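# Carry the box beside the blue foam block into the tote

## Task

Find the cardboard box that stands next to the blue foam block and place it inside the tote near the door so that no part of it sticks out over the tote's rim. The other boxes must stay on their desks, and the robot must not tip over or finish leaning. The box must rest in the tote by itself at the end, with no help from the robot.

## Robot and tools

Robot: a Hello Robot Stretch 4, about 1.6 m tall. It has an omni-wheel base (rim within 0.23 m of the base origin), a lift on a mast, one arm that telescopes forward, a wrist with yaw, pitch and roll, and a two-finger gripper. There is only one arm, so every command is a single set of joint targets, not one set per arm.

Frames: the base frame has its origin on the floor under the base centre, x forward, y left, z up. hand_pose is reported in this frame and marks a point between the open fingertips; the printed value can be slightly wrong. Odometry is the base frame as it was at scene start. base_odometry counts wheel turns only, so slipping shows up as travel. Heading runs from -3.142 to 3.142, positive to the left. If turned_by_wheels and turned_by_imu disagree by more than about 0.1 rad, the base probably hit something or slipped.

Tool execute_actions: arguments are actions (a list holding one action, or an empty list just to read state and images) and cameras (head_camera, head_left_camera, head_right_camera, wrist_camera or all; [] means no images; left out means all).

An action can carry base, joints, or both, plus optional pace and contact_limits. Alternatively it carries only end_of_arm: "enable_torque", which turns back on wrist or gripper motors that switched themselves off.

base takes exactly one relative move, measured from where the base last reported itself:
- translate_m: straight drive in metres, forward positive, -2 to 2.
- strafe_m: sideways in metres, left positive, -2 to 2.
- rotate_rad: turn on the spot in radians, counter-clockwise positive, -3.2 to 3.2.

joints are absolute targets by name:
- lift_m: 0 to 1.2.
- arm_m: extension, 0 to 0.55.
- wrist_yaw_rad: -1.134 to 4.276; 0 points forward, positive turns left, 3.14 is folded back, and above 3.4 the arm may block it.
- wrist_pitch_rad: -1.117 to 4.259; 0 is level, 1.57 points down.
- wrist_roll_rad: -1.117 to 4.259; positive rolls clockwise as seen from behind the gripper.
- gripper_m: fingertip gap in metres, -0.038 to 0.141; values below 0 press the fingers together.

Targets outside a joint's range are clipped to the limit and the result says so. Unknown keys or other out-of-range values refuse the whole call. Each action lasts at most 15 s.

pace can be slow, default, fast or max. Base speeds are 0.1, 0.3, 0.4 or 0.6 m/s and turns 1, 2, 3 or 4 rad/s for those paces, and both are reduced when the lift is high. contact_limits {"arm_m": x} takes x from 0 (gentlest) to 0.75 (firmest), default 0.5, and sets how hard the arm may push before it halts. A joint you leave out may still be driving toward its earlier target.

To unfold at the start, send lift_m 0.4 together with wrist_yaw_rad 0.

Tool wait: seconds, 0 to 10. Nothing new is commanded; it returns state and images.

Tool zoom_image: camera plus region [x0,y0,x1,y1] in that camera's pixels, up to 504x504. It works only on that camera's latest full image.

Tool read_manual: optional section "licences". It returns licence text only.

Tool finished_scene: scene (1 or 2). It ends the scene for good and reports success, then gives the next task.

Cameras: head_camera (420x560) looks ahead and down from the mast top. head_left_camera and head_right_camera are fisheyes (420x672) that look more steeply down and show the base and arm. wrist_camera (616x392) looks along the fingers, with the fingertips near the bottom of its image. To look elsewhere with the head cameras, turn the base.

Result fields:
- lidar_m: 12 distances in 30-degree sectors, counter-clockwise from straight ahead (4th is left, 7th behind, 10th right). "-" means nothing seen or closer than 0.25 m. Table tops count.
- wrist_depth_mm: a 7x7 grid of median depths, 100 to 2000 mm.
- base_tilt: degrees, forward and right positive.
- motor_effort: percent of maximum, with the peak from the last action in brackets. A firm grip shows as a clear shift in the gripper effort; a load in a level gripper moves the wrist_pitch effort away from 0.

Statuses:
- done: reached the target.
- off_target: stopped short and may still be pushing.
- contact_stop_at_<key>: something blocked that part, which may now be slack. A slack lift can sink under load and slack wheels can roll.
- limit_stop_at_tilt: the robot leans more than 6 degrees and the lift, arm and wheels go slack.
- limit_stop_at_own_body: self-collision; this can happen with the wrist pitched up and rolled.
- torque_fault: a wrist or gripper motor went limp; send enable_torque.

on_its_own lists things you did not command, such as held targets and unusual efforts. Once a call reports a stop, the remaining calls in that reply are skipped.

Gripping: command a gripper_m smaller than the object's width. Squeezing tighter pulls the object toward the wrist, and opening pushes it away. Neither the reading nor "done" proves you are holding anything. If the fingertips jam against a surface below, raise the lift.

Avoid:
- Turning or driving with more than 1 kg held and arm_m above 0.2, especially at fast pace; the robot can tip.
- Pushing or pulling hard with the gripper high.
- Pressing the gripper into things, which causes torque faults.
- Dropping, slamming or knocking boxes off desks.

Something may occasionally nudge loose objects. Release the box so it sits fully inside the tote before finishing. Less robot motion time is better.

Each tool is called after "Emit:" as name(argument=value, ...), one argument or row to a line, values as JSON.

## Session

Emit:
execute_actions(
  actions=[],
)

Scene clock: 0.00 s.
base_odometry: x=+0.000 y=+0.000 heading=+0.000 (m, m, rad; odometry frame)
turned_by_wheels: +0.000 (rad since the last result)
turned_by_imu: +0.000 (rad since the last result)
base_tilt: forward=-0.2 right=-0.2 (deg)
lidar_m: 1.54 1.22 1.09 0.94 0.96 1.16 1.34 1.34 0.84 0.72 0.72 0.85
base_status: not commanded
joint_positions: lift_m=+0.124 arm_m=-0.001 wrist_yaw_rad=+3.249 wrist_pitch_rad=+0.008 wrist_roll_rad=+0.014 gripper_m=+0.057
joint_status: not commanded
motor_effort: lift_m=+19 arm_m=+0 wrist_yaw_rad=+1 wrist_pitch_rad=-7 wrist_roll_rad=-1 gripper_m=-2 wheel_0=+0 wheel_1=+0 wheel_2=+0 (%)
hand_pose: x=-0.1266 y=+0.0560 z=+0.3000 quat_wxyz=(-0.054, -0.004, +0.007, +0.999) (m; base frame)
wrist_depth_mm: - 131 131 - - 1537 1138 / - - 129 - - 1499 1118 / - 107 130 1576 1983 1537 1118 / - 124 141 - - 1464 1160 / 199 1661 - - - 1464 1160 / 214 1229 204 1255 208 1281 1118 / 214 707 778 473 778 842 831
pictures: head_camera, head_left_camera, head_right_camera, wrist_camera
Images, in order (width x height): head_camera 420x560, head_left_camera 420x672, head_right_camera 420x672, wrist_camera 616x392.

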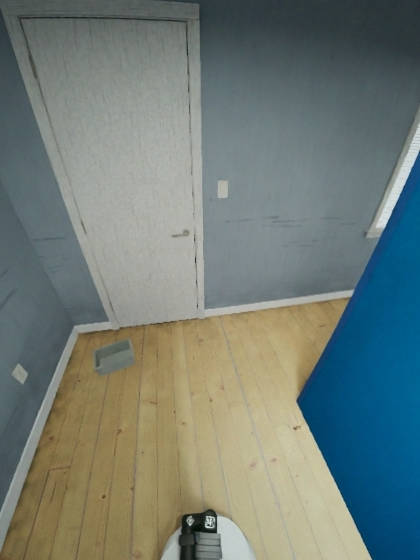

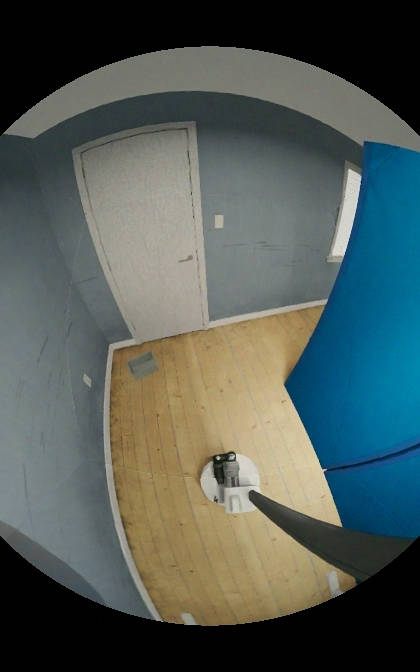

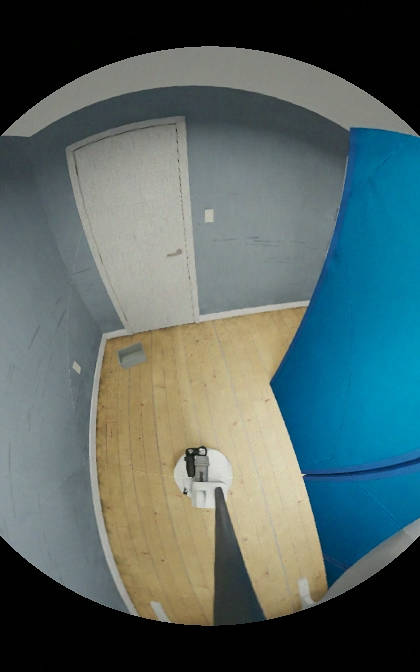

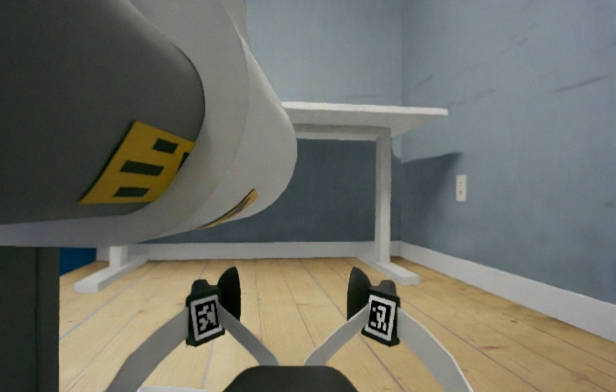

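Emit:
execute_actions(
  actions=[
    {"base":{"rotate_rad":-3.0},"pace":"fast"},
  ],
  cameras=["head_camera","head_left_camera"],
)

Scene clock: 6.03 s.
base_odometry: x=+0.000 y=+0.000 heading=-3.000 (m, m, rad; odometry frame)
turned_by_wheels: -3.000 (rad since the last result)
turned_by_imu: -3.001 (rad since the last result)
base_tilt: forward=-0.1 right=-0.3 (deg)
lidar_m: 1.35 1.17 0.80 0.73 0.74 0.96 1.57 1.22 1.01 0.92 0.95 1.25
base_status: done
joint_positions: lift_m=+0.124 arm_m=-0.001 wrist_yaw_rad=+3.249 wrist_pitch_rad=+0.008 wrist_roll_rad=+0.014 gripper_m=+0.057
joint_status: not commanded
motor_effort: lift_m=+19(19) arm_m=+0(0) wrist_yaw_rad=+2(2) wrist_pitch_rad=-6(7) wrist_roll_rad=-1(1) gripper_m=-2(3) wheel_0=+0(9) wheel_1=+0(10) wheel_2=+0(6) (%)
hand_pose: x=-0.1265 y=+0.0560 z=+0.3000 quat_wxyz=(-0.054, -0.004, +0.007, +0.999) (m; base frame)
wrist_depth_mm: - 131 130 1661 1661 1708 1708 / - - 130 1618 1708 1708 1708 / - 107 130 1756 1708 1708 1756 / - 124 141 1708 1661 1756 1708 / 198 1255 1618 1618 1708 1661 1708 / 213 1229 204 1255 208 1229 1255 / 214 715 759 469 778 820 842
pictures: head_camera, head_left_camera
Images, in order (width x height): head_camera 420x560, head_left_camera 420x672.

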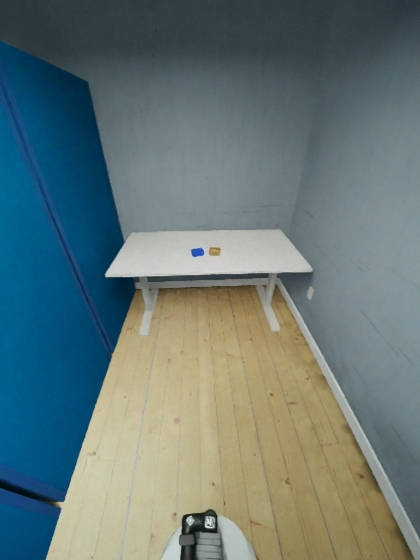

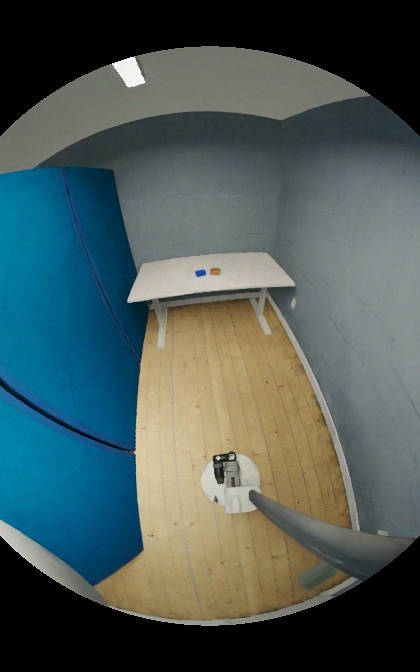

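Emit:
zoom_image(
  camera="head_camera",
  region=[160, 220, 260, 290],
)

Region (160, 220, 260, 290) of head_camera's 420x560 image, scaled by 5.040, with more detail than that image has; it fills the top 353 rows of this view, and the rest is white.

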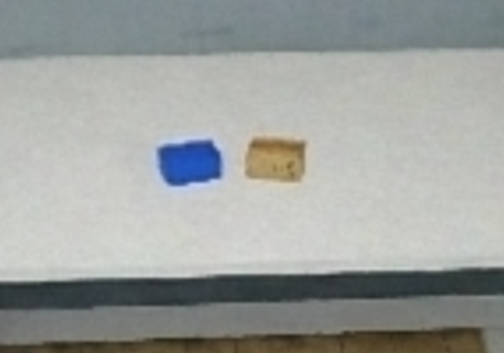

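Emit:
execute_actions(
  actions=[
    {"base":{"translate_m":0.85},"joints":{"lift_m":0.95,"wrist_yaw_rad":0,"gripper_m":0.13},"pace":"fast"},
  ],
  cameras=["head_camera","wrist_camera"],
)

Scene clock: 25.20 s.
base_odometry: x=-0.842 y=-0.120 heading=-3.000 (m, m, rad; odometry frame)
turned_by_wheels: +0.000 (rad since the last result)
turned_by_imu: +0.001 (rad since the last result)
base_tilt: forward=-0.2 right=-0.2 (deg)
lidar_m: 0.50 0.52 0.69 0.81 0.84 1.08 2.11 1.37 0.93 0.86 0.81 0.55
base_status: done
joint_positions: lift_m=+0.950 arm_m=-0.001 wrist_yaw_rad=+0.001 wrist_pitch_rad=+0.008 wrist_roll_rad=+0.014 gripper_m=+0.130
joint_status: all done
motor_effort: lift_m=+22(26) arm_m=+0(0) wrist_yaw_rad=+0(4) wrist_pitch_rad=-8(9) wrist_roll_rad=+0(0) gripper_m=-1(4) wheel_0=-1(7) wheel_1=-2(3) wheel_2=+1(11) (%)
hand_pose: x=+0.4582 y=-0.0873 z=+1.1256 quat_wxyz=(+1.000, +0.007, +0.004, +0.000) (m; base frame)
wrist_depth_mm: 976 976 1042 1060 1098 1138 976 / 976 1008 1042 1078 1118 1138 991 / 976 1008 1042 1060 1098 1118 1008 / 991 1008 1042 1078 1098 1138 991 / 976 1008 1042 1060 1118 1118 976 / 991 200 1025 1042 1098 1138 976 / 976 976 1060 152 1042 991 960
pictures: head_camera, wrist_camera
camera_calibration (this result's frames):
wrist_camera: T_world_to_cam=[[-0.0318258, -0.999485, -0.00419133, -0.0770728], [-0.00899147, 0.00447959, -0.99995, 1.18561], [0.999453, -0.0317865, -0.0091294, -0.225397], [0, 0, 0, 1]] pos_world=[0.233481, -0.0895087, 1.18316]
Images, in order (width x height): head_camera 420x560, wrist_camera 616x392.

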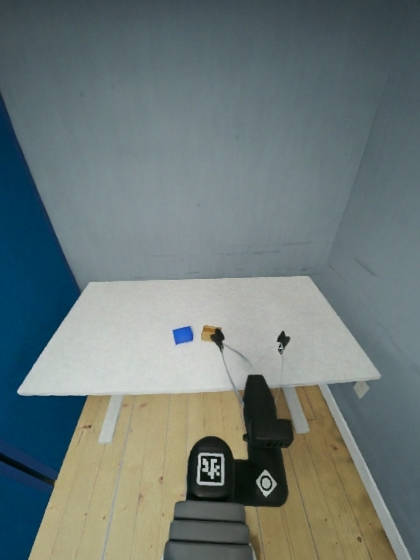

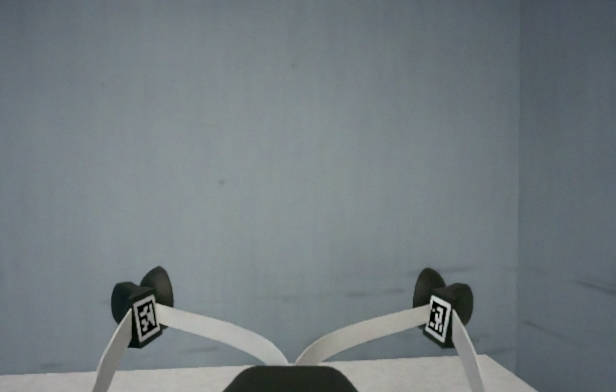

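Emit:
execute_actions(
  actions=[
    {"base":{"strafe_m":0.1},"joints":{"wrist_pitch_rad":1.57,"arm_m":0.5},"pace":"fast"},
  ],
  cameras=["head_camera","wrist_camera"],
)

Scene clock: 33.93 s.
base_odometry: x=-0.827 y=-0.219 heading=-3.000 (m, m, rad; odometry frame)
turned_by_wheels: +0.000 (rad since the last result)
turned_by_imu: +0.000 (rad since the last result)
base_tilt: forward=-0.1 right=-0.2 (deg)
lidar_m: 0.49 0.52 0.68 0.71 0.73 0.94 2.43 1.52 1.05 0.97 0.79 0.53
base_status: done
joint_positions: lift_m=+0.950 arm_m=+0.498 wrist_yaw_rad=+0.000 wrist_pitch_rad=+1.570 wrist_roll_rad=+0.014 gripper_m=+0.130
joint_status: all done
motor_effort: lift_m=+22(22) arm_m=+9(8) wrist_yaw_rad=+2(0) wrist_pitch_rad=+1(4) wrist_roll_rad=+0(0) gripper_m=+1(2) wheel_0=+1(9) wheel_1=+0(7) wheel_2=-1(4) (%)
hand_pose: x=+0.6696 y=-0.0874 z=+0.8395 quat_wxyz=(+0.707, +0.005, +0.707, -0.005) (m; base frame)
wrist_depth_mm: 336 338 338 338 343 345 347 / 332 336 340 340 340 345 345 / 334 294 340 290 342 345 347 / 332 336 338 338 340 343 347 / 334 336 340 338 342 345 345 / 334 202 340 338 342 345 345 / 334 336 336 148 342 343 347
pictures: head_camera, wrist_camera
camera_calibration (this result's frames):
wrist_camera: T_world_to_cam=[[-0.00427185, -0.99947, 0.0322865, -0.120759], [-0.999991, 0.00427201, -0.0000638047, 0.725575], [-0.0000741575, -0.0322865, -0.999479, 1.0613], [0, 0, 0, 1]] pos_world=[0.725131, -0.0895288, 1.06469]
Images, in order (width x height): head_camera 420x560, wrist_camera 616x392.

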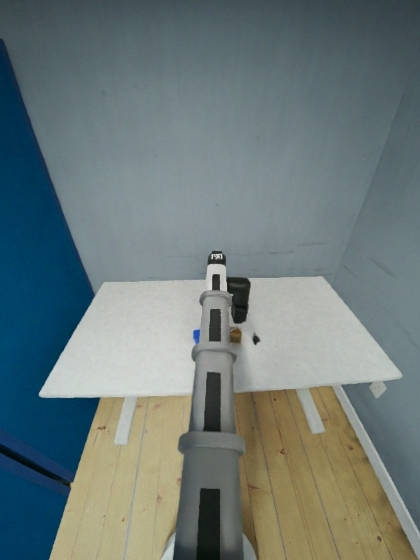

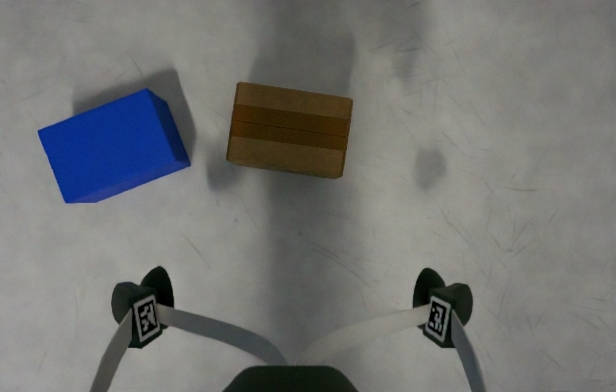

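Emit:
execute_actions(
  actions=[
    {"base":{"translate_m":0.105},"joints":{"wrist_roll_rad":1.72,"gripper_m":0.11},"pace":"fast"},
  ],
  cameras=["head_right_camera","wrist_camera"],
)

Scene clock: 44.83 s.
base_odometry: x=-0.931 y=-0.234 heading=-3.000 (m, m, rad; odometry frame)
turned_by_wheels: +0.000 (rad since the last result)
turned_by_imu: +0.000 (rad since the last result)
base_tilt: forward=+0.0 right=-0.2 (deg)
lidar_m: 0.39 0.40 0.53 0.72 0.75 0.97 2.52 1.51 1.04 0.95 0.60 0.42
base_status: done
joint_positions: lift_m=+0.950 arm_m=+0.498 wrist_yaw_rad=+0.000 wrist_pitch_rad=+1.570 wrist_roll_rad=+1.720 gripper_m=+0.110
joint_status: all done
motor_effort: lift_m=+22(22) arm_m=+8(9) wrist_yaw_rad=+1(1) wrist_pitch_rad=-1(2) wrist_roll_rad=+2(5) gripper_m=+0(0) wheel_0=+0(2) wheel_1=+0(5) wheel_2=+0(9) (%)
hand_pose: x=+0.6697 y=-0.0874 z=+0.8395 quat_wxyz=(+0.462, +0.536, +0.461, -0.535) (m; base frame)
wrist_depth_mm: 332 336 340 340 340 345 1060 / 336 338 338 340 343 343 1078 / 336 336 340 342 342 343 866 / 332 338 338 338 340 342 345 / 334 338 338 293 343 343 347 / 334 336 340 290 209 345 347 / 334 334 338 155 342 342 345
pictures: head_right_camera, wrist_camera
camera_calibration (this result's frames):
wrist_camera: T_world_to_cam=[[-0.989819, 0.138826, 0.0314069, 0.639472], [0.138924, 0.990303, 0.000960918, 0.048252], [-0.0309689, 0.0053143, -0.999506, 1.08529], [0, 0, 0, 1]] pos_world=[0.659869, -0.142327, 1.06463]
Images, in order (width x height): head_right_camera 420x672, wrist_camera 616x392.

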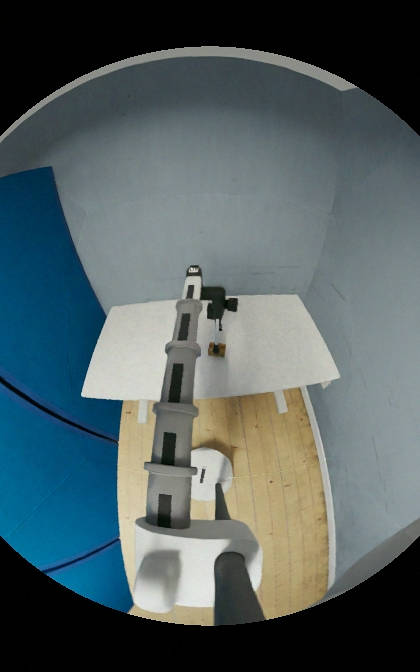

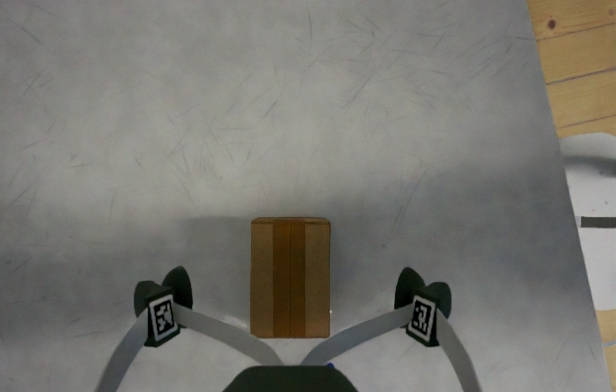

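Well aligned.

Emit:
execute_actions(
  actions=[
    {"joints":{"lift_m":0.866}},
  ],
  cameras=["wrist_camera"],
)

Emit:
execute_actions(
  actions=[
    {"joints":{"gripper_m":0.01}},
  ],
  cameras=["wrist_camera"],
)

Scene clock: 52.13 s.
base_odometry: x=-0.931 y=-0.234 heading=-3.000 (m, m, rad; odometry frame)
turned_by_wheels: +0.000 (rad since the last result)
turned_by_imu: +0.000 (rad since the last result)
base_tilt: forward=-0.2 right=-0.2 (deg)
lidar_m: 0.39 0.42 0.52 0.73 0.73 0.95 2.54 1.51 1.02 0.96 0.62 0.42
base_status: not commanded
joint_positions: lift_m=+0.866 arm_m=+0.498 wrist_yaw_rad=+0.000 wrist_pitch_rad=+1.570 wrist_roll_rad=+1.720 gripper_m=+0.110
joint_status: all done
motor_effort: lift_m=+16(20) arm_m=+8(8) wrist_yaw_rad=+1(1) wrist_pitch_rad=+1(1) wrist_roll_rad=+2(2) gripper_m=+1(1) wheel_0=+0(0) wheel_1=+1(0) wheel_2=+0(0) (%)
hand_pose: x=+0.6697 y=-0.0874 z=+0.7560 quat_wxyz=(+0.462, +0.536, +0.461, -0.535) (m; base frame)
wrist_depth_mm: 253 255 256 257 258 260 260 / 253 255 257 257 258 260 260 / 253 254 257 256 257 259 262 / 253 256 256 258 260 260 262 / 253 254 254 206 258 258 262 / 253 255 208 207 208 259 262 / 253 254 256 155 258 259 260
pictures: wrist_camera
camera_calibration (this result's frames):
wrist_camera: T_world_to_cam=[[-0.989818, 0.138831, 0.0314068, 0.642097], [0.13893, 0.990302, 0.00096094, 0.048328], [-0.0309688, 0.00531448, -0.999506, 1.00185], [0, 0, 0, 1]] pos_world=[0.659871, -0.142327, 0.981144]
Images, in order (width x height): wrist_camera 616x392.

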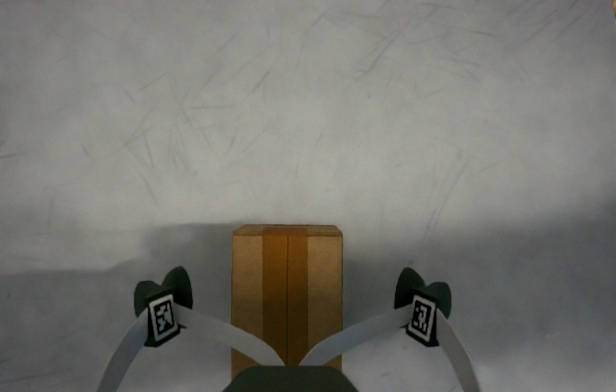

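Scene clock: 53.97 s.
base_odometry: x=-0.931 y=-0.234 heading=-3.000 (m, m, rad; odometry frame)
turned_by_wheels: +0.000 (rad since the last result)
turned_by_imu: +0.000 (rad since the last result)
base_tilt: forward=-0.1 right=-0.3 (deg)
lidar_m: 0.39 0.41 0.51 0.72 0.73 0.93 2.54 1.51 1.03 0.95 0.61 0.43
base_status: not commanded
joint_positions: lift_m=+0.866 arm_m=+0.498 wrist_yaw_rad=+0.000 wrist_pitch_rad=+1.570 wrist_roll_rad=+1.720 gripper_m=+0.010
joint_status: all done
motor_effort: lift_m=+16(16) arm_m=+9(8) wrist_yaw_rad=+1(0) wrist_pitch_rad=+0(0) wrist_roll_rad=-1(1) gripper_m=-21(19) wheel_0=+0(0) wheel_1=+0(0) wheel_2=+0(0) (%)
hand_pose: x=+0.6697 y=-0.0874 z=+0.7560 quat_wxyz=(+0.462, +0.536, +0.461, -0.535) (m; base frame)
wrist_depth_mm: 253 255 256 257 258 260 260 / 253 253 255 256 257 258 262 / 253 253 257 256 257 259 260 / 253 253 255 257 257 259 260 / 253 254 255 192 258 260 260 / 253 254 191 193 197 259 262 / 253 171 224 192 257 259 259
pictures: wrist_camera
camera_calibration (this result's frames):
wrist_camera: T_world_to_cam=[[-0.989816, 0.138833, 0.0314505, 0.642051], [0.138932, 0.990302, 0.000954788, 0.048333], [-0.031013, 0.00531454, -0.999505, 1.00188], [0, 0, 0, 1]] pos_world=[0.659869, -0.142327, 0.981142]
Images, in order (width x height): wrist_camera 616x392.

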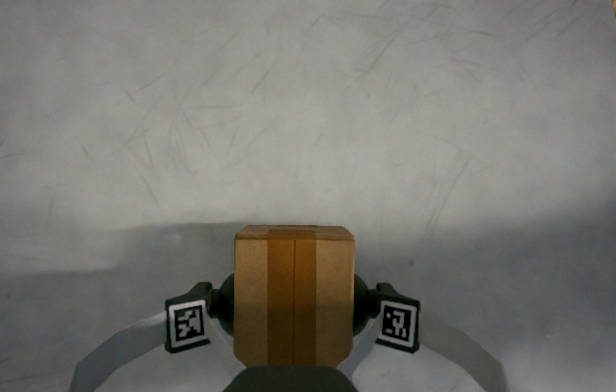

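Emit:
execute_actions(
  actions=[
    {"base":{"translate_m":-0.15},"joints":{"lift_m":0.9,"arm_m":0.12},"pace":"fast"},
  ],
  cameras=["wrist_camera"],
)

Emit:
execute_actions(
  actions=[
    {"base":{"rotate_rad":-2.73},"joints":{"lift_m":0.45}},
  ],
  cameras=["head_camera","wrist_camera"],
)

Scene clock: 68.43 s.
base_odometry: x=-0.783 y=-0.213 heading=-3.000 (m, m, rad; odometry frame)
turned_by_wheels: +0.000 (rad since the last result)
turned_by_imu: -0.001 (rad since the last result)
base_tilt: forward=-0.1 right=-0.2 (deg)
lidar_m: 0.54 0.58 0.72 0.69 0.72 0.95 2.38 1.53 1.05 0.98 0.88 0.59
base_status: done
joint_positions: lift_m=+0.900 arm_m=+0.122 wrist_yaw_rad=+0.000 wrist_pitch_rad=+1.570 wrist_roll_rad=+1.720 gripper_m=+0.010
joint_status: all done
motor_effort: lift_m=+23(25) arm_m=-9(11) wrist_yaw_rad=+2(0) wrist_pitch_rad=-1(2) wrist_roll_rad=+0(2) gripper_m=-22(19) wheel_0=+2(4) wheel_1=+0(5) wheel_2=+0(10) (%)
hand_pose: x=+0.2926 y=-0.0874 z=+0.7894 quat_wxyz=(+0.461, +0.536, +0.461, -0.536) (m; base frame)
wrist_depth_mm: 946 960 1008 1008 1008 1008 1025 / 960 991 991 1008 1008 1025 1025 / 1008 1008 1008 1008 991 1025 1008 / 991 991 991 991 798 798 564 / 991 991 976 192 798 809 1008 / 991 991 192 192 197 809 1025 / 991 171 597 193 1008 1008 991
pictures: wrist_camera
camera_calibration (this result's frames):
wrist_camera: T_world_to_cam=[[-0.989697, 0.139598, 0.031813, 0.267501], [0.139697, 0.990194, 0.000903965, 0.100497], [-0.0313749, 0.00533884, -0.999493, 1.0237], [0, 0, 0, 1]] pos_world=[0.282824, -0.142319, 1.01458]
Images, in order (width x height): wrist_camera 616x392.

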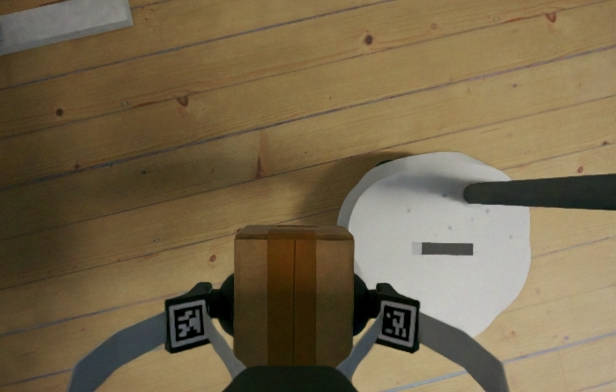

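Scene clock: 71.23 s.
base_odometry: x=-0.783 y=-0.213 heading=+0.553 (m, m, rad; odometry frame)
turned_by_wheels: -2.730 (rad since the last result)
turned_by_imu: -2.731 (rad since the last result)
base_tilt: forward=-0.2 right=-0.3 (deg)
lidar_m: 1.84 1.12 0.97 0.97 0.61 0.54 0.55 0.66 0.71 0.72 0.84 1.56
base_status: done
joint_positions: lift_m=+0.450 arm_m=+0.122 wrist_yaw_rad=+0.000 wrist_pitch_rad=+1.570 wrist_roll_rad=+1.720 gripper_m=+0.010
joint_status: all done
motor_effort: lift_m=+16(22) arm_m=-9(9) wrist_yaw_rad=+2(2) wrist_pitch_rad=+0(1) wrist_roll_rad=+1(1) gripper_m=-20(18) wheel_0=-1(5) wheel_1=+0(5) wheel_2=-1(9) (%)
hand_pose: x=+0.2927 y=-0.0874 z=+0.3400 quat_wxyz=(+0.462, +0.536, +0.461, -0.536) (m; base frame)
wrist_depth_mm: 559 554 559 559 564 564 564 / 554 554 549 559 564 559 564 / 554 549 549 559 564 377 353 / 549 554 554 559 521 351 353 / 549 554 559 193 397 351 353 / 549 554 192 193 197 351 355 / 549 171 373 193 368 351 349
pictures: head_camera, wrist_camera
camera_calibration (this result's frames):
wrist_camera: T_world_to_cam=[[-0.989734, 0.139437, 0.0313822, 0.282084], [0.139536, 0.990217, 0.000964632, 0.100912], [-0.0309407, 0.00533367, -0.999507, 0.574332], [0, 0, 0, 1]] pos_world=[0.282877, -0.142321, 0.565099]
Images, in order (width x height): head_camera 420x560, wrist_camera 616x392.

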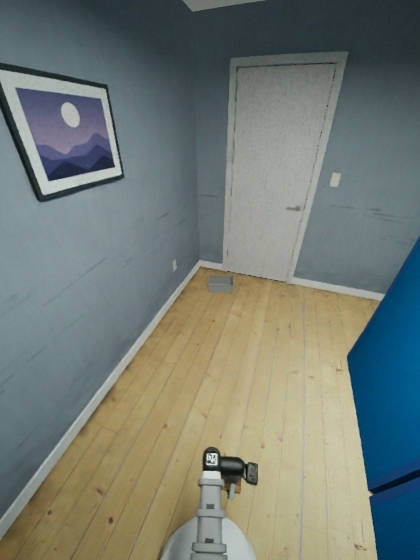

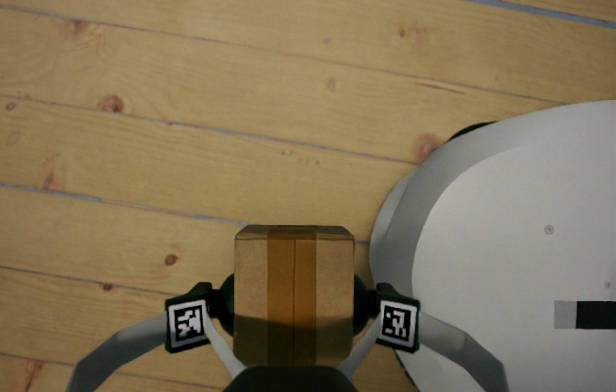

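Emit:
execute_actions(
  actions=[
    {"base":{"translate_m":1.42},"joints":{"wrist_roll_rad":0,"arm_m":0.33},"pace":"fast"},
  ],
  cameras=["head_camera","wrist_camera"],
)

Scene clock: 80.10 s.
base_odometry: x=+0.426 y=+0.533 heading=+0.553 (m, m, rad; odometry frame)
turned_by_wheels: +0.000 (rad since the last result)
turned_by_imu: +0.003 (rad since the last result)
base_tilt: forward=-0.1 right=-0.2 (deg)
lidar_m: 0.57 0.64 0.55 0.56 0.66 1.27 1.92 1.30 1.12 1.14 1.11 0.61
base_status: done
joint_positions: lift_m=+0.450 arm_m=+0.328 wrist_yaw_rad=+0.000 wrist_pitch_rad=+1.570 wrist_roll_rad=+0.000 gripper_m=+0.010
joint_status: all done
motor_effort: lift_m=+16(17) arm_m=+8(9) wrist_yaw_rad=+2(3) wrist_pitch_rad=-1(2) wrist_roll_rad=-2(4) gripper_m=-20(20) wheel_0=+0(4) wheel_1=-1(5) wheel_2=+0(11) (%)
hand_pose: x=+0.4996 y=-0.0874 z=+0.3399 quat_wxyz=(+0.707, +0.000, +0.707, +0.000) (m; base frame)
wrist_depth_mm: 549 554 512 500 530 564 569 / 554 554 549 559 554 564 569 / 544 544 554 554 559 564 564 / 544 549 554 554 559 559 574 / 549 549 554 193 559 564 564 / 544 549 192 193 197 559 574 / 544 172 373 193 559 564 559
pictures: head_camera, wrist_camera
camera_calibration (this result's frames):
wrist_camera: T_world_to_cam=[[0.00879992, -0.99944, 0.0322978, -0.111888], [-0.999961, -0.00880452, -0.0000001243, 0.554355], [0.000284491, -0.0322966, -0.999478, 0.561812], [0, 0, 0, 1]] pos_world=[0.555158, -0.0888003, 0.565133]
Images, in order (width x height): head_camera 420x560, wrist_camera 616x392.

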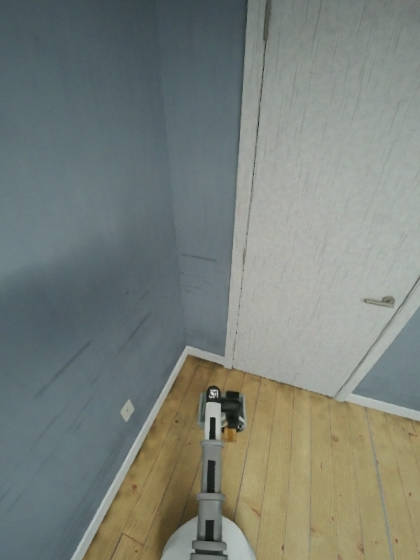

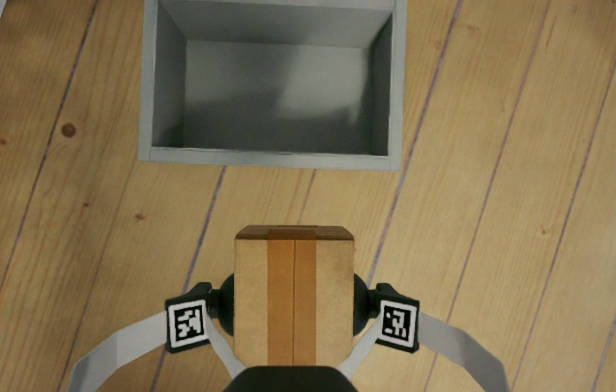

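Emit:
execute_actions(
  actions=[
    {"base":{"strafe_m":0.025},"joints":{"arm_m":0.515,"lift_m":0.34},"pace":"fast"},
  ],
  cameras=["head_right_camera","wrist_camera"],
)

Scene clock: 92.03 s.
base_odometry: x=+0.412 y=+0.554 heading=+0.553 (m, m, rad; odometry frame)
turned_by_wheels: +0.000 (rad since the last result)
turned_by_imu: +0.000 (rad since the last result)
base_tilt: forward=-0.1 right=-0.2 (deg)
lidar_m: 0.59 0.62 0.54 0.52 0.65 1.21 1.91 1.32 1.15 1.16 1.14 0.61
base_status: done
joint_positions: lift_m=+0.340 arm_m=+0.513 wrist_yaw_rad=+0.000 wrist_pitch_rad=+1.570 wrist_roll_rad=+0.000 gripper_m=+0.010
joint_status: all done
motor_effort: lift_m=+16(16) arm_m=+9(8) wrist_yaw_rad=+1(1) wrist_pitch_rad=+0(2) wrist_roll_rad=-2(1) gripper_m=-21(21) wheel_0=-1(6) wheel_1=+1(10) wheel_2=-1(1) (%)
hand_pose: x=+0.6846 y=-0.0874 z=+0.2300 quat_wxyz=(+0.707, +0.000, +0.707, +0.000) (m; base frame)
wrist_depth_mm: 442 445 449 452 455 455 455 / 442 445 445 445 449 455 455 / 439 445 415 384 452 455 459 / 439 379 445 445 449 455 459 / 442 387 439 191 445 452 455 / 442 355 191 192 196 455 466 / 439 171 259 192 338 334 455
pictures: head_right_camera, wrist_camera
camera_calibration (this result's frames):
wrist_camera: T_world_to_cam=[[0.00893285, -0.999438, 0.0322985, -0.110055], [-0.99996, -0.00893965, -0.0000662818, 0.739331], [0.000354982, -0.0322966, -0.999478, 0.451792], [0, 0, 0, 1]] pos_world=[0.740124, -0.0887928, 0.45516]
Images, in order (width x height): head_right_camera 420x672, wrist_camera 616x392.

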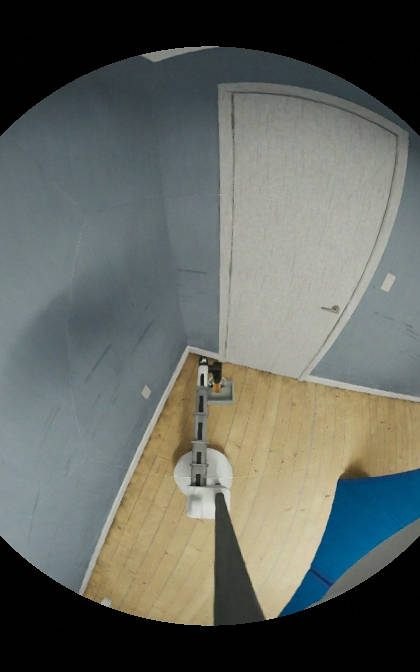

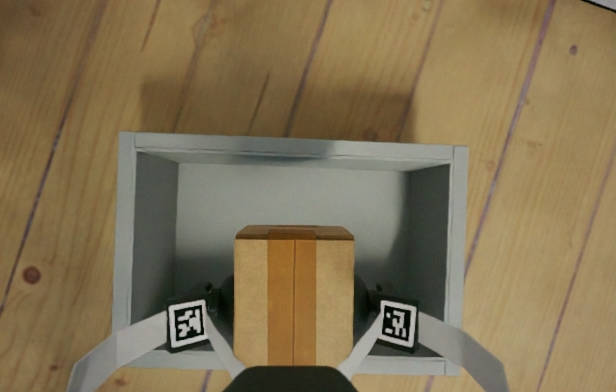

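Emit:
execute_actions(
  actions=[
    {"joints":{"lift_m":0.157}},
  ],
  cameras=["wrist_camera"],
)

Emit:
execute_actions(
  actions=[
    {"joints":{"gripper_m":0.09}},
  ],
  cameras=["wrist_camera"],
)

Emit:
execute_actions(
  actions=[
    {"joints":{"lift_m":0.36},"pace":"fast"},
  ],
  cameras=["wrist_camera"],
)

Scene clock: 99.60 s.
base_odometry: x=+0.412 y=+0.554 heading=+0.553 (m, m, rad; odometry frame)
turned_by_wheels: +0.000 (rad since the last result)
turned_by_imu: +0.000 (rad since the last result)
base_tilt: forward=-0.1 right=-0.2 (deg)
lidar_m: 0.62 0.60 0.52 0.53 0.63 1.21 1.91 1.32 1.14 1.16 1.13 0.62
base_status: not commanded
joint_positions: lift_m=+0.157 arm_m=+0.513 wrist_yaw_rad=+0.000 wrist_pitch_rad=+1.570 wrist_roll_rad=+0.000 gripper_m=+0.010
joint_status: all done
motor_effort: lift_m=+16(16) arm_m=+9(9) wrist_yaw_rad=+2(1) wrist_pitch_rad=+0(2) wrist_roll_rad=-2(0) gripper_m=-19(19) wheel_0=-1(1) wheel_1=+1(1) wheel_2=-1(1) (%)
hand_pose: x=+0.6846 y=-0.0874 z=+0.0470 quat_wxyz=(+0.707, +0.000, +0.707, +0.000) (m; base frame)
wrist_depth_mm: 266 265 266 268 268 270 273 / 146 147 147 148 149 151 271 / 198 258 245 231 217 206 188 / 211 263 264 266 266 268 197 / 211 264 263 191 267 266 195 / 212 260 193 192 196 264 194 / 205 171 227 193 265 217 196
pictures: wrist_camera
camera_calibration (this result's frames):
wrist_camera: T_world_to_cam=[[0.0089377, -0.999438, 0.0322972, -0.104148], [-0.99996, -0.00893955, 0.0000873729, 0.73927], [0.000201398, -0.0322966, -0.999478, 0.268997], [0, 0, 0, 1]] pos_world=[0.740117, -0.0887928, 0.272156]
Images, in order (width x height): wrist_camera 616x392.

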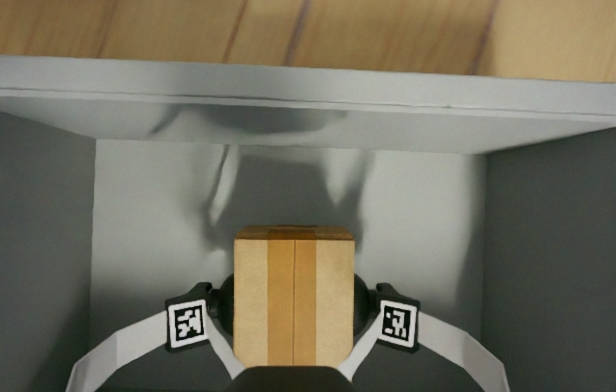

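Scene clock: 101.20 s.
base_odometry: x=+0.412 y=+0.554 heading=+0.553 (m, m, rad; odometry frame)
turned_by_wheels: +0.000 (rad since the last result)
turned_by_imu: +0.000 (rad since the last result)
base_tilt: forward=-0.2 right=-0.2 (deg)
lidar_m: 1.03 0.60 0.53 0.53 0.64 1.21 1.91 1.31 1.15 1.15 1.14 0.60
base_status: not commanded
joint_positions: lift_m=+0.157 arm_m=+0.513 wrist_yaw_rad=+0.000 wrist_pitch_rad=+1.570 wrist_roll_rad=+0.000 gripper_m=+0.090
joint_status: all done
motor_effort: lift_m=+16(16) arm_m=+9(9) wrist_yaw_rad=+2(1) wrist_pitch_rad=-2(2) wrist_roll_rad=-3(1) gripper_m=+2(21) wheel_0=-1(1) wheel_1=+1(1) wheel_2=-1(1) (%)
hand_pose: x=+0.6846 y=-0.0874 z=+0.0470 quat_wxyz=(+0.707, +0.000, +0.707, +0.000) (m; base frame)
wrist_depth_mm: 264 267 267 268 271 272 273 / 146 147 148 148 150 151 272 / 198 257 244 229 217 206 188 / 211 263 264 265 266 267 197 / 211 260 263 215 266 267 196 / 213 259 212 215 201 265 193 / 215 262 263 187 266 231 196
pictures: wrist_camera
camera_calibration (this result's frames):
wrist_camera: T_world_to_cam=[[0.00893774, -0.999438, 0.0322972, -0.104148], [-0.99996, -0.00893958, 0.0000873729, 0.739271], [0.000201399, -0.0322966, -0.999478, 0.268997], [0, 0, 0, 1]] pos_world=[0.740118, -0.0887928, 0.272156]
Images, in order (width x height): wrist_camera 616x392.

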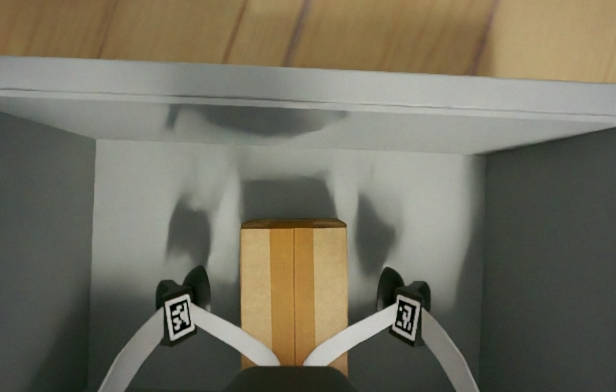

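Scene clock: 102.77 s.
base_odometry: x=+0.412 y=+0.554 heading=+0.553 (m, m, rad; odometry frame)
turned_by_wheels: +0.000 (rad since the last result)
turned_by_imu: +0.000 (rad since the last result)
base_tilt: forward=-0.1 right=-0.2 (deg)
lidar_m: 0.59 0.62 0.53 0.54 0.66 1.21 1.92 1.31 1.15 1.17 1.12 0.62
base_status: not commanded
joint_positions: lift_m=+0.360 arm_m=+0.513 wrist_yaw_rad=+0.000 wrist_pitch_rad=+1.570 wrist_roll_rad=+0.000 gripper_m=+0.090
joint_status: all done
motor_effort: lift_m=+22(26) arm_m=+9(9) wrist_yaw_rad=+2(1) wrist_pitch_rad=+0(2) wrist_roll_rad=-1(3) gripper_m=-1(2) wheel_0=-1(1) wheel_1=+0(1) wheel_2=-1(1) (%)
hand_pose: x=+0.6846 y=-0.0874 z=+0.2495 quat_wxyz=(+0.707, +0.000, +0.707, +0.000) (m; base frame)
wrist_depth_mm: 462 462 466 466 477 473 477 / 462 466 469 473 473 480 484 / 462 462 424 469 469 477 480 / 459 415 462 466 466 473 477 / 459 424 462 421 462 473 480 / 462 357 213 427 201 473 477 / 462 462 353 254 353 477 473
pictures: wrist_camera
camera_calibration (this result's frames):
wrist_camera: T_world_to_cam=[[0.00893788, -0.999438, 0.0322972, -0.110688], [-0.99996, -0.00893972, 0.0000873729, 0.739258], [0.000201404, -0.0322966, -0.999478, 0.471378], [0, 0, 0, 1]] pos_world=[0.740123, -0.0887928, 0.474642]
Images, in order (width x height): wrist_camera 616x392.

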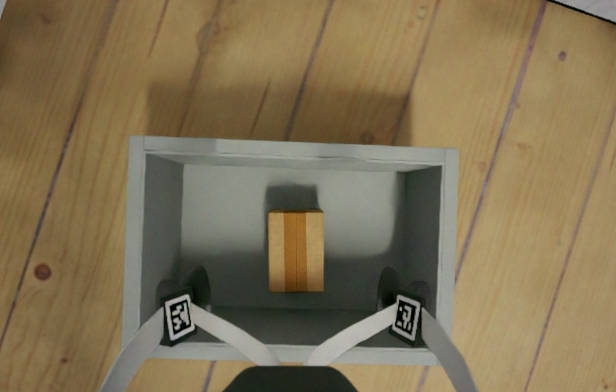

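Emit:
finished_scene(
  scene=1,
)

The scene is finished: the task was done.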